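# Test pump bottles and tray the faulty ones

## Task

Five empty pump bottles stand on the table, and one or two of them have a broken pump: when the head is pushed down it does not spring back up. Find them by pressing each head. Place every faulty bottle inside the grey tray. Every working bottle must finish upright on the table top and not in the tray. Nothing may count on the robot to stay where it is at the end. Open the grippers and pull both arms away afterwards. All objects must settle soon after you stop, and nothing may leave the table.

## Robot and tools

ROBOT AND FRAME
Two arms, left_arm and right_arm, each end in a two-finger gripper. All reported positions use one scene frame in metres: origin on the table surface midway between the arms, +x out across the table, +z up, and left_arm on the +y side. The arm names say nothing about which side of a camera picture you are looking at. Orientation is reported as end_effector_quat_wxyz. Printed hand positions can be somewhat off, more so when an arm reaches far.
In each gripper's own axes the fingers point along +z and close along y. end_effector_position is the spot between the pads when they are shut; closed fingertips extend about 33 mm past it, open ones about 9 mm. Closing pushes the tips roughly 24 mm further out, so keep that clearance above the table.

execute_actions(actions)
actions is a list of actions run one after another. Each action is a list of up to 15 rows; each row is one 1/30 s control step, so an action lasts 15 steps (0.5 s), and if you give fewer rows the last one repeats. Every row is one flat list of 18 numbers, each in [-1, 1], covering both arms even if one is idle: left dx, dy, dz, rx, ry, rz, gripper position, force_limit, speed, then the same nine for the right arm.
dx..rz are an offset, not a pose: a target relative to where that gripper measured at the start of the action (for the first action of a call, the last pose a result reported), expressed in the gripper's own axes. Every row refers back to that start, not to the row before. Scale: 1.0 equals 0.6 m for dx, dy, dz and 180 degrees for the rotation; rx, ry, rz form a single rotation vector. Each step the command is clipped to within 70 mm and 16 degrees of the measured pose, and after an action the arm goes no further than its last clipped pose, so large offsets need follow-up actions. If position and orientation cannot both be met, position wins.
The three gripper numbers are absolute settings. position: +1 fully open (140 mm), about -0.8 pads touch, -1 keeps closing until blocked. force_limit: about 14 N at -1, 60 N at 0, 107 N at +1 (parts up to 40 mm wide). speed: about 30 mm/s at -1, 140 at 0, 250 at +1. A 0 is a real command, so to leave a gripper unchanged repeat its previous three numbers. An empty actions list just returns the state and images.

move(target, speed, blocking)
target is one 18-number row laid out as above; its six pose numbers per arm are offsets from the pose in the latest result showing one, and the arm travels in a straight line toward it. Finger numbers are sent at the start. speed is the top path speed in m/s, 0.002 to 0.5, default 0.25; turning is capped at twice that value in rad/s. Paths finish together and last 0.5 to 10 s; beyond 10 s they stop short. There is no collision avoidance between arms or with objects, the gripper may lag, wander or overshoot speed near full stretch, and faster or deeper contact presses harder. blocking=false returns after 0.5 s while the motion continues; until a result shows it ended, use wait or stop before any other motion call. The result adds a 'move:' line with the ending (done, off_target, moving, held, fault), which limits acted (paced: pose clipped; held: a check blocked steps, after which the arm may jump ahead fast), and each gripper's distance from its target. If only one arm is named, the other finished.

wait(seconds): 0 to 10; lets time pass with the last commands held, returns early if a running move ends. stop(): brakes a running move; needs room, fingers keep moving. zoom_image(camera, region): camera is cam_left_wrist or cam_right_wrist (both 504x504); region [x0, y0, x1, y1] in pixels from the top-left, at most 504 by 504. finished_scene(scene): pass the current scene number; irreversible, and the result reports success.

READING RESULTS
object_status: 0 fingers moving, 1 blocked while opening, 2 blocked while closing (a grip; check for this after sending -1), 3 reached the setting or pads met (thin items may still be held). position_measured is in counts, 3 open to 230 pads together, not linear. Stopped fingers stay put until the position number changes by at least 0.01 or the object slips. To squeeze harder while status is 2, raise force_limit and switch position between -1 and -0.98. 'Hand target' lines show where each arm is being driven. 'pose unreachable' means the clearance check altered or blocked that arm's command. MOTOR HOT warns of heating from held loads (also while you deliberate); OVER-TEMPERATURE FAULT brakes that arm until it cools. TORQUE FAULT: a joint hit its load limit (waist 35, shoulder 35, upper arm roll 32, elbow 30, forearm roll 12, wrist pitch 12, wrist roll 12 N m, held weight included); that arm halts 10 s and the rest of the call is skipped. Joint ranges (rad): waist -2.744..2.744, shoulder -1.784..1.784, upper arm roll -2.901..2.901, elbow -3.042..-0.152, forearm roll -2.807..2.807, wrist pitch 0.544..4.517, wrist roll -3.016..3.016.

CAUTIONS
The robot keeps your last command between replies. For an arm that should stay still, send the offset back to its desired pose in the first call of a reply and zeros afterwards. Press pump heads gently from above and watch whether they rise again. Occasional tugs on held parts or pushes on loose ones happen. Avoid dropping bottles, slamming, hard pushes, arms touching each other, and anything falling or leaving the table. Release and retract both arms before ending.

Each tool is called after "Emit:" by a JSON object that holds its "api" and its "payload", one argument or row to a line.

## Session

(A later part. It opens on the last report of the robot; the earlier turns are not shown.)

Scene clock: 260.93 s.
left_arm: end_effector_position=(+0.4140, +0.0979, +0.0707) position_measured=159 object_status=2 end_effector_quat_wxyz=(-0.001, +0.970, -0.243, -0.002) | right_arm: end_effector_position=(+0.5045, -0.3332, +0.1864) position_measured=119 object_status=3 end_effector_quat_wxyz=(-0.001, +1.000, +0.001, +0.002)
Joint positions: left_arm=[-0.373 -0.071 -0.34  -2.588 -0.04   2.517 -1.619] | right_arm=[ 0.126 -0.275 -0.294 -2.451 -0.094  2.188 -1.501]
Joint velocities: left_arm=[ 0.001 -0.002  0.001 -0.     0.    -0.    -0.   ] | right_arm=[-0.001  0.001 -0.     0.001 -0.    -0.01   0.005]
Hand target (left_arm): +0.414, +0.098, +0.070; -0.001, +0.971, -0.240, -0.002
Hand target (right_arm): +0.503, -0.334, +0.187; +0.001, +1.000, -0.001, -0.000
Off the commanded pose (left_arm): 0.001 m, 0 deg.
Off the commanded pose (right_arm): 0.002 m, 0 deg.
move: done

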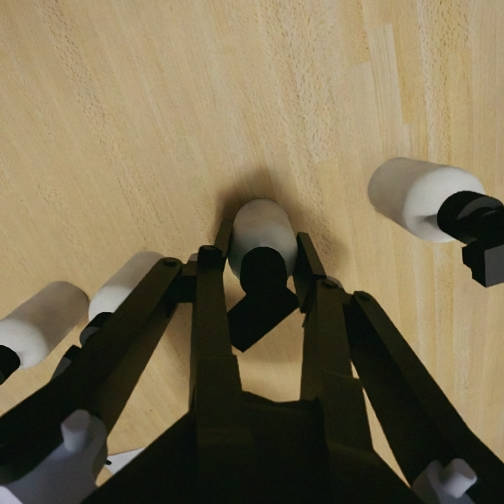

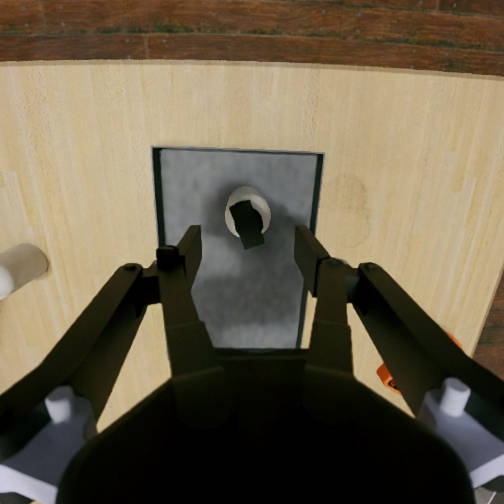

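Emit:
{"api": "move", "payload": {
  "target": [-0.0696,0.1845,-0.108,0,0,0,-1,-0.3,0, -0.033,0.2,-0.067,0,0,0,0.08,-0.3,1],
  "speed": 0.25
}}

Scene clock: 277.83 s.
left_arm: end_effector_position=(+0.3251, +0.0220, +0.1322) position_measured=159 object_status=2 end_effector_quat_wxyz=(-0.002, +0.968, -0.250, -0.001) | right_arm: end_effector_position=(+0.4849, -0.4516, +0.2260) position_measured=119 object_status=3 end_effector_quat_wxyz=(-0.002, +1.000, -0.006, +0.003)
Joint positions: left_arm=[-0.506 -0.287 -0.479 -2.595 -0.177  2.327 -1.769] | right_arm=[ 0.042 -0.359 -0.46  -2.397 -0.172  2.072 -1.693]
Joint velocities: left_arm=[ 0.     0.    -0.    -0.    -0.    -0.007 -0.025] | right_arm=[-0.    -0.001  0.     0.     0.    -0.004 -0.032]
Hand target (left_arm): +0.325, +0.021, +0.134; -0.001, +0.970, -0.243, -0.002
Hand target (right_arm): +0.484, -0.453, +0.227; -0.001, +1.000, +0.001, +0.002
Off the commanded pose (left_arm): 0.004 m, 1 deg.
Off the commanded pose (right_arm): 0.002 m, 1 deg.
move: off_target (left_arm)

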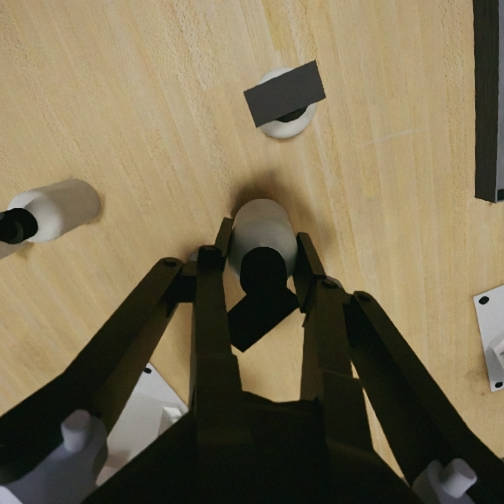

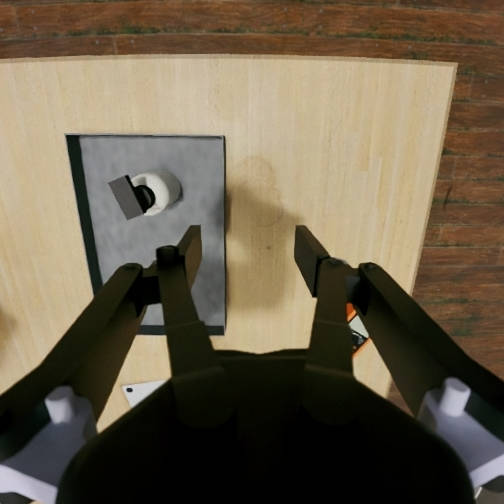

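Emit:
{"api": "move", "payload": {
  "target": [0.3465,0.4025,-0.008,0,0,0.06,-1,-0.3,0, -0.058,0.283,-0.04,0,0,0.1,0.08,-0.3,1],
  "speed": 0.28
}}

Scene clock: 287.10 s.
left_arm: end_effector_position=(+0.3898, -0.2903, +0.1388) position_measured=159 object_status=2 end_effector_quat_wxyz=(-0.008, +0.937, -0.349, +0.001) | right_arm: end_effector_position=(+0.4472, -0.6215, +0.2496) position_measured=119 object_status=3 end_effector_quat_wxyz=(-0.000, +0.986, -0.164, +0.005)
Joint positions: left_arm=[-0.865  0.645 -0.464 -1.411  0.312  1.975 -2.091] | right_arm=[-0.11  -0.275 -0.656 -2.23  -0.179  2.012 -1.739]
Joint velocities: left_arm=[-0.003  0.001  0.002  0.001 -0.    -0.012 -0.004] | right_arm=[ 0.001  0.001 -0.001  0.001 -0.     0.    -0.004]
Hand target (left_arm): +0.390, -0.290, +0.139; -0.010, +0.938, -0.345, -0.000
Hand target (right_arm): +0.447, -0.621, +0.250; -0.003, +0.987, -0.163, +0.004
Off the commanded pose (left_arm): 0.003 m, 1 deg.
Off the commanded pose (right_arm): 0.001 m, 0 deg.
move: done

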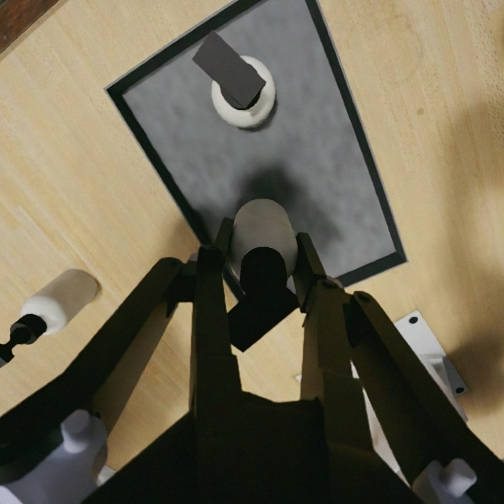

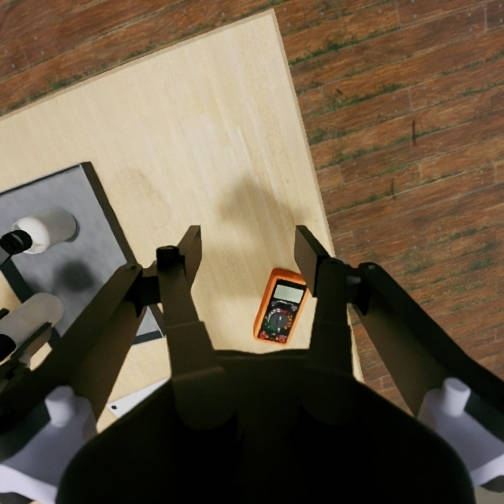

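Emit:
{"api": "move", "payload": {
  "target": [0,0,0.114,-0.006,0.001,0,-1,-0.3,0, 0,0,0,0,0,0,0.08,-0.3,1],
  "speed": 0.1
}}

Scene clock: 298.57 s.
left_arm: end_effector_position=(+0.3914, -0.2899, +0.0722) position_measured=159 object_status=2 end_effector_quat_wxyz=(+0.001, +0.937, -0.350, -0.002) | right_arm: end_effector_position=(+0.4472, -0.6215, +0.2496) position_measured=119 object_status=3 end_effector_quat_wxyz=(-0.001, +0.987, -0.163, +0.005)
Joint positions: left_arm=[-0.861  0.712 -0.441 -1.479  0.328  2.116 -2.093] | right_arm=[-0.11  -0.275 -0.656 -2.23  -0.179  2.012 -1.74 ]
Joint velocities: left_arm=[-0.    -0.     0.003 -0.001 -0.     0.011 -0.   ] | right_arm=[-0.    -0.001  0.001 -0.    -0.001  0.001 -0.001]
Hand target (left_arm): +0.392, -0.290, +0.070; +0.001, +0.937, -0.348, -0.001
Hand target (right_arm): +0.447, -0.622, +0.250; -0.000, +0.986, -0.164, +0.005
Off the commanded pose (left_arm): 0.002 m, 0 deg.
Off the commanded pose (right_arm): 0.000 m, 0 deg.
move: done

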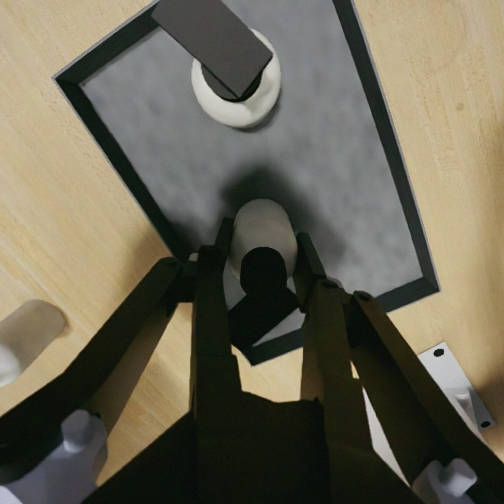

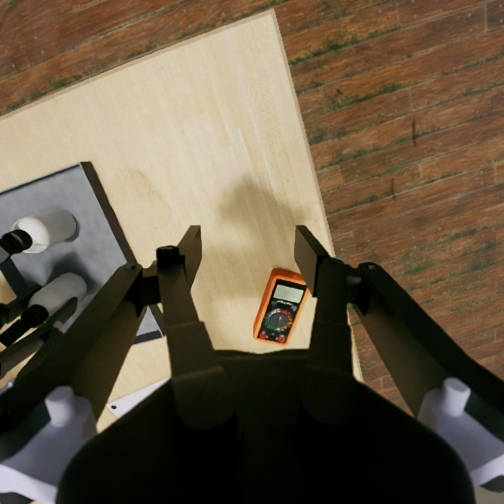

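Emit:
{"api": "execute_actions", "payload": {
  "actions": []
}}

Emit:
{"api": "zoom_image", "payload": {
  "camera": "cam_right_wrist",
  "region": [0, 190, 150, 340]
}}

Scene clock: 300.03 s.
left_arm: end_effector_position=(+0.3918, -0.2903, +0.0723) position_measured=159 object_status=2 end_effector_quat_wxyz=(+0.001, +0.937, -0.350, -0.001) | right_arm: end_effector_position=(+0.4472, -0.6215, +0.2496) position_measured=119 object_status=3 end_effector_quat_wxyz=(-0.001, +0.987, -0.163, +0.005)
Joint positions: left_arm=[-0.861  0.712 -0.44  -1.479  0.328  2.118 -2.093] | right_arm=[-0.11  -0.275 -0.656 -2.23  -0.179  2.012 -1.74 ]
Joint velocities: left_arm=[ 0.001 -0.    -0.001  0.001 -0.001 -0.     0.   ] | right_arm=[ 0.001 -0.     0.001  0.002  0.    -0.     0.002]
Hand target (left_arm): +0.392, -0.290, +0.070; +0.001, +0.937, -0.348, -0.001
Hand target (right_arm): +0.447, -0.622, +0.250; -0.000, +0.986, -0.164, +0.005
Off the commanded pose (left_arm): 0.003 m, 0 deg.
Off the commanded pose (right_arm): 0.000 m, 0 deg.

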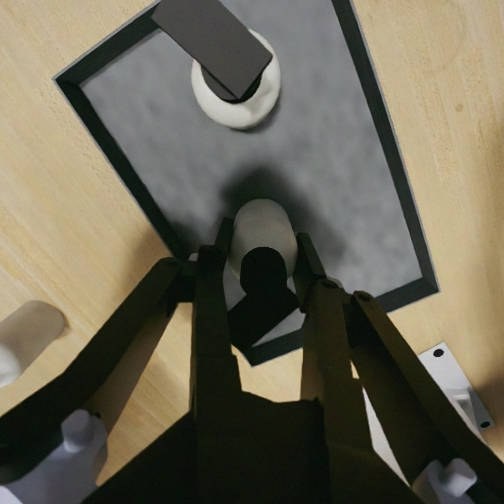

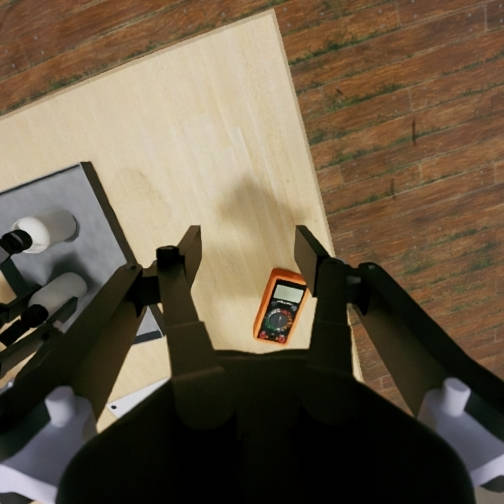

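Region (0, 190, 150, 340) of cam_right_wrist's 504x504 image, scaled by 3.360, with more detail than that image has.

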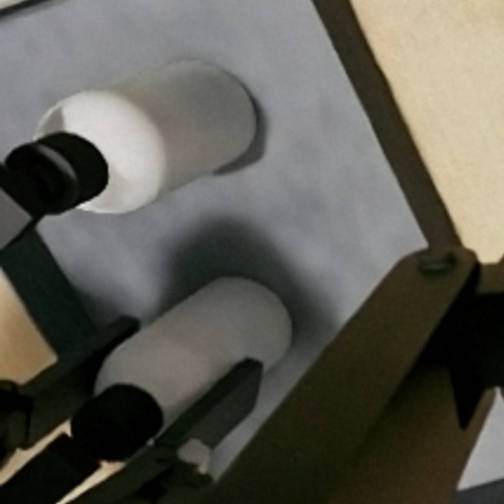

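Emit:
{"api": "execute_actions", "payload": {
  "actions": [
    [[0,0,0.004,0,0,0,-1,-0.3,0,0,0,0,0,0,0,0.08,-0.3,1],[0,0,0.0047,0,0,0,-1,-0.3,0,0,0,0,0,0,0,0.08,-0.3,1],[0,0,0.0054,0,0,0,-1,-0.3,0,0,0,0,0,0,0,0.08,-0.3,1],[0,0,0.0061,0,0,0,-1,-0.3,0,0,0,0,0,0,0,0.08,-0.3,1],[0,0,0.0068,0,0,0,-1,-0.3,0,0,0,0,0,0,0,0.08,-0.3,1],[0,0,0.0075,0,0,0,-1,-0.3,0,0,0,0,0,0,0,0.08,-0.3,1],[0,0,0.0082,0,0,0,-1,-0.3,0,0,0,0,0,0,0,0.08,-0.3,1],[0,0,0.009,0,0,0,-1,-0.3,0,0,0,0,0,0,0,0.08,-0.3,1]]
  ]
}}

Scene clock: 307.13 s.
left_arm: end_effector_position=(+0.3923, -0.2915, +0.0718) position_measured=159 object_status=2 end_effector_quat_wxyz=(+0.003, +0.937, -0.350, +0.000) | right_arm: end_effector_position=(+0.4472, -0.6215, +0.2496) position_measured=119 object_status=3 end_effector_quat_wxyz=(-0.001, +0.987, -0.163, +0.005)
Joint positions: left_arm=[-0.861  0.713 -0.44  -1.479  0.328  2.123 -2.093] | right_arm=[-0.11  -0.275 -0.656 -2.23  -0.179  2.012 -1.74 ]
Joint velocities: left_arm=[ 0.001 -0.     0.001 -0.    -0.001  0.004 -0.   ] | right_arm=[-0.001  0.     0.    -0.002  0.001  0.    -0.001]
Hand target (left_arm): +0.392, -0.290, +0.067; +0.001, +0.937, -0.350, -0.001
Hand target (right_arm): +0.447, -0.622, +0.250; -0.001, +0.987, -0.163, +0.005
Off the commanded pose (left_arm): 0.005 m, 0 deg.
Off the commanded pose (right_arm): 0.000 m, 0 deg.

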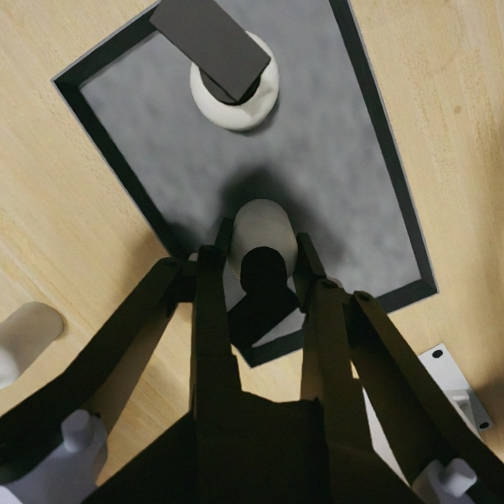

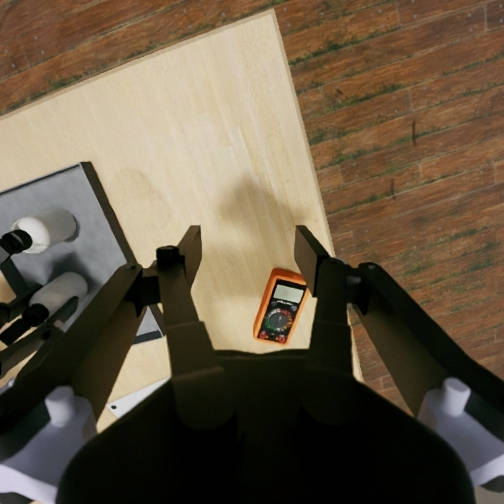

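In contact with the floor. Release.

Emit:
{"api": "execute_actions", "payload": {
  "actions": [
    [[0,0,0.001,0,0,0,0.08,-0.3,1,0,0,0,0,0,0,0.08,-0.3,1]]
  ]
}}

Scene clock: 308.63 s.
left_arm: end_effector_position=(+0.3924, -0.2917, +0.0719) position_measured=119 object_status=3 end_effector_quat_wxyz=(+0.003, +0.937, -0.350, +0.000) | right_arm: end_effector_position=(+0.4472, -0.6215, +0.2496) position_measured=119 object_status=3 end_effector_quat_wxyz=(-0.001, +0.987, -0.163, +0.005)
Joint positions: left_arm=[-0.861  0.713 -0.44  -1.479  0.328  2.124 -2.093] | right_arm=[-0.11  -0.275 -0.656 -2.23  -0.179  2.012 -1.74 ]
Joint velocities: left_arm=[-0.001  0.001  0.001 -0.    -0.001 -0.    -0.001] | right_arm=[-0.001 -0.     0.    -0.001  0.     0.     0.   ]
Hand target (left_arm): +0.392, -0.292, +0.071; +0.003, +0.937, -0.350, +0.000
Hand target (right_arm): +0.447, -0.622, +0.250; -0.001, +0.987, -0.163, +0.005
Off the commanded pose (left_arm): 0.001 m, 0 deg.
Off the commanded pose (right_arm): 0.000 m, 0 deg.

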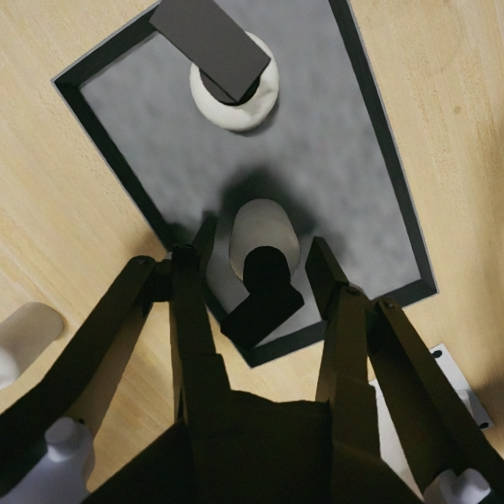

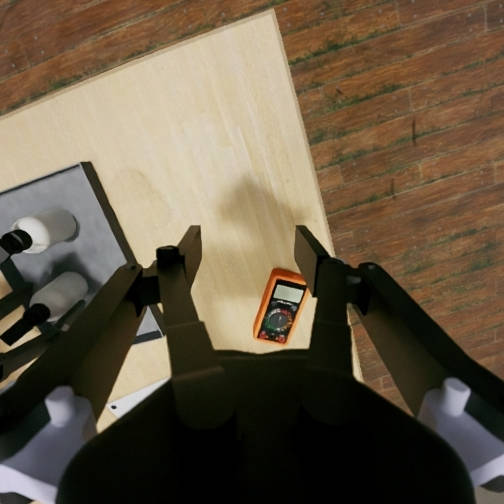

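Emit:
{"api": "move", "payload": {
  "target": [0,0.004,-0.275,0,0,0,0.08,-0.3,1, 0,0,0,0,0,0,0.08,-0.3,1],
  "speed": 0.25
}}

Scene clock: 312.17 s.
left_arm: end_effector_position=(+0.3898, -0.2908, +0.2365) position_measured=119 object_status=3 end_effector_quat_wxyz=(+0.005, +0.938, -0.348, +0.002) | right_arm: end_effector_position=(+0.4472, -0.6215, +0.2496) position_measured=119 object_status=3 end_effector_quat_wxyz=(-0.001, +0.987, -0.163, +0.005)
Joint positions: left_arm=[-0.856  0.573 -0.493 -1.279  0.262  1.798 -2.057] | right_arm=[-0.11  -0.275 -0.656 -2.23  -0.179  2.012 -1.74 ]
Joint velocities: left_arm=[ 0.     0.    -0.004  0.001  0.001 -0.011  0.002] | right_arm=[ 0.001 -0.001 -0.001 -0.001 -0.001  0.     0.   ]
Hand target (left_arm): +0.388, -0.291, +0.237; +0.004, +0.936, -0.351, -0.000
Hand target (right_arm): +0.447, -0.622, +0.250; -0.001, +0.987, -0.163, +0.005
Off the commanded pose (left_arm): 0.002 m, 0 deg.
Off the commanded pose (right_arm): 0.000 m, 0 deg.
move: done

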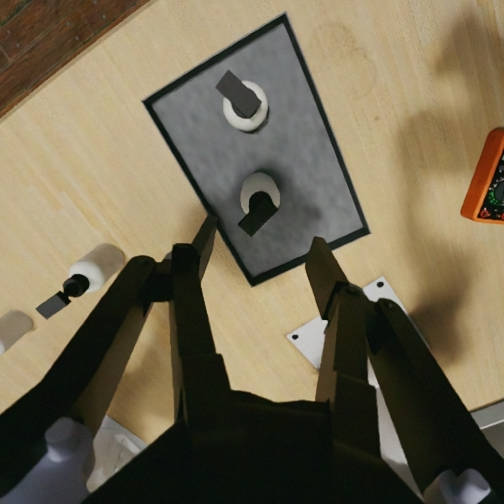

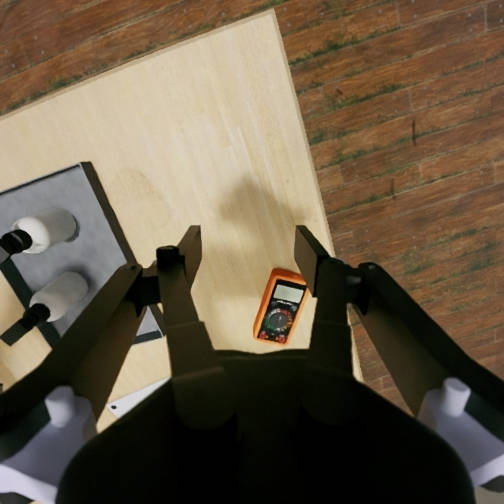

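Emit:
{"api": "zoom_image", "payload": {
  "camera": "cam_right_wrist",
  "region": [0, 200, 150, 350]
}}

Emit:
{"api": "zoom_image", "payload": {
  "camera": "cam_left_wrist",
  "region": [0, 230, 150, 380]
}}

Region (0, 200, 150, 350) of cam_right_wrist's 504x504 image, scaled by 3.360, with more detail than that image has.

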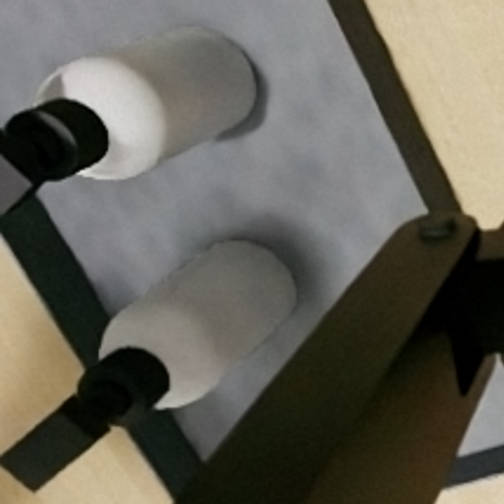

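Region (0, 230, 150, 380) of cam_left_wrist's 504x504 image, scaled by 3.360, with more detail than that image has.

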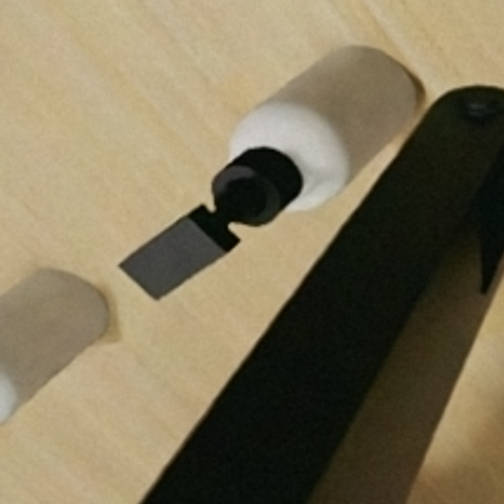

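Emit:
{"api": "move", "payload": {
  "target": [-0.19,-0.144,-0.042,0,0,-0.02,0.08,-0.3,1, 0,0,0,0,0,0,0.08,-0.3,1],
  "speed": 0.3
}}

Scene clock: 320.63 s.
left_arm: end_effector_position=(+0.3581, -0.1495, +0.2569) position_measured=119 object_status=3 end_effector_quat_wxyz=(+0.006, +0.951, -0.309, -0.000) | right_arm: end_effector_position=(+0.4472, -0.6215, +0.2496) position_measured=119 object_status=3 end_effector_quat_wxyz=(-0.001, +0.987, -0.163, +0.005)
Joint positions: left_arm=[-0.625  0.06  -0.517 -1.908  0.022  1.967 -1.95 ] | right_arm=[-0.11  -0.275 -0.656 -2.23  -0.179  2.012 -1.74 ]
Joint velocities: left_arm=[-0.    -0.003  0.    -0.001 -0.004  0.009  0.033] | right_arm=[ 0.001 -0.     0.    -0.    -0.     0.001  0.001]
Hand target (left_arm): +0.359, -0.150, +0.257; +0.008, +0.949, -0.315, +0.000
Hand target (right_arm): +0.447, -0.622, +0.250; -0.001, +0.987, -0.163, +0.005
Off the commanded pose (left_arm): 0.004 m, 1 deg.
Off the commanded pose (right_arm): 0.000 m, 0 deg.
move: off_target (left_arm)

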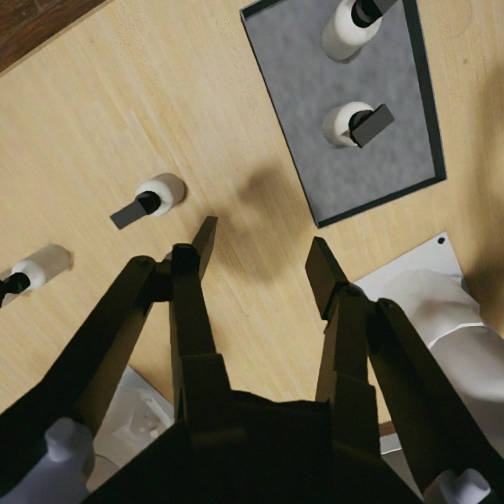

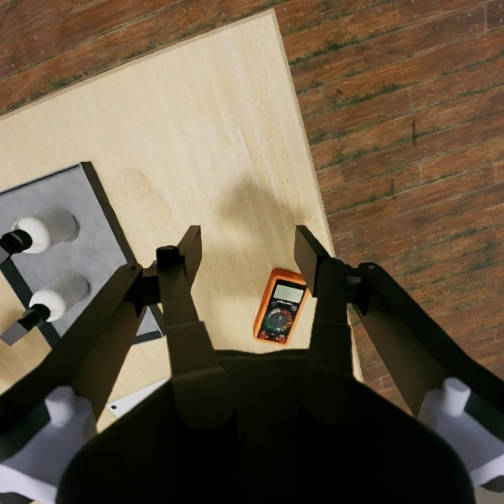

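Emit:
{"api": "zoom_image", "payload": {
  "camera": "cam_left_wrist",
  "region": [0, 220, 120, 340]
}}

Emit:
{"api": "zoom_image", "payload": {
  "camera": "cam_left_wrist",
  "region": [290, 0, 450, 160]
}}

Region (0, 220, 120, 340) of cam_left_wrist's 504x504 image, scaled by 4.200, with more detail than that image has.

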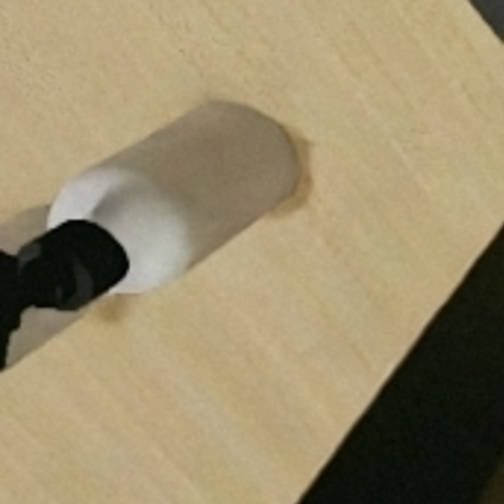

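Region (290, 0, 450, 160) of cam_left_wrist's 504x504 image, scaled by 3.150, with more detail than that image has.

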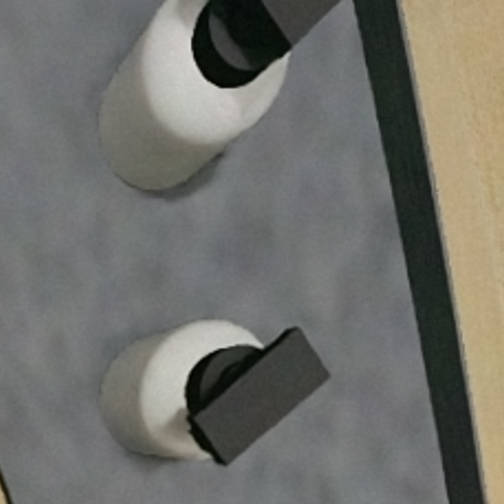

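Emit:
{"api": "finished_scene", "payload": {
  "scene": 2
}}

The scene is finished: the task was done.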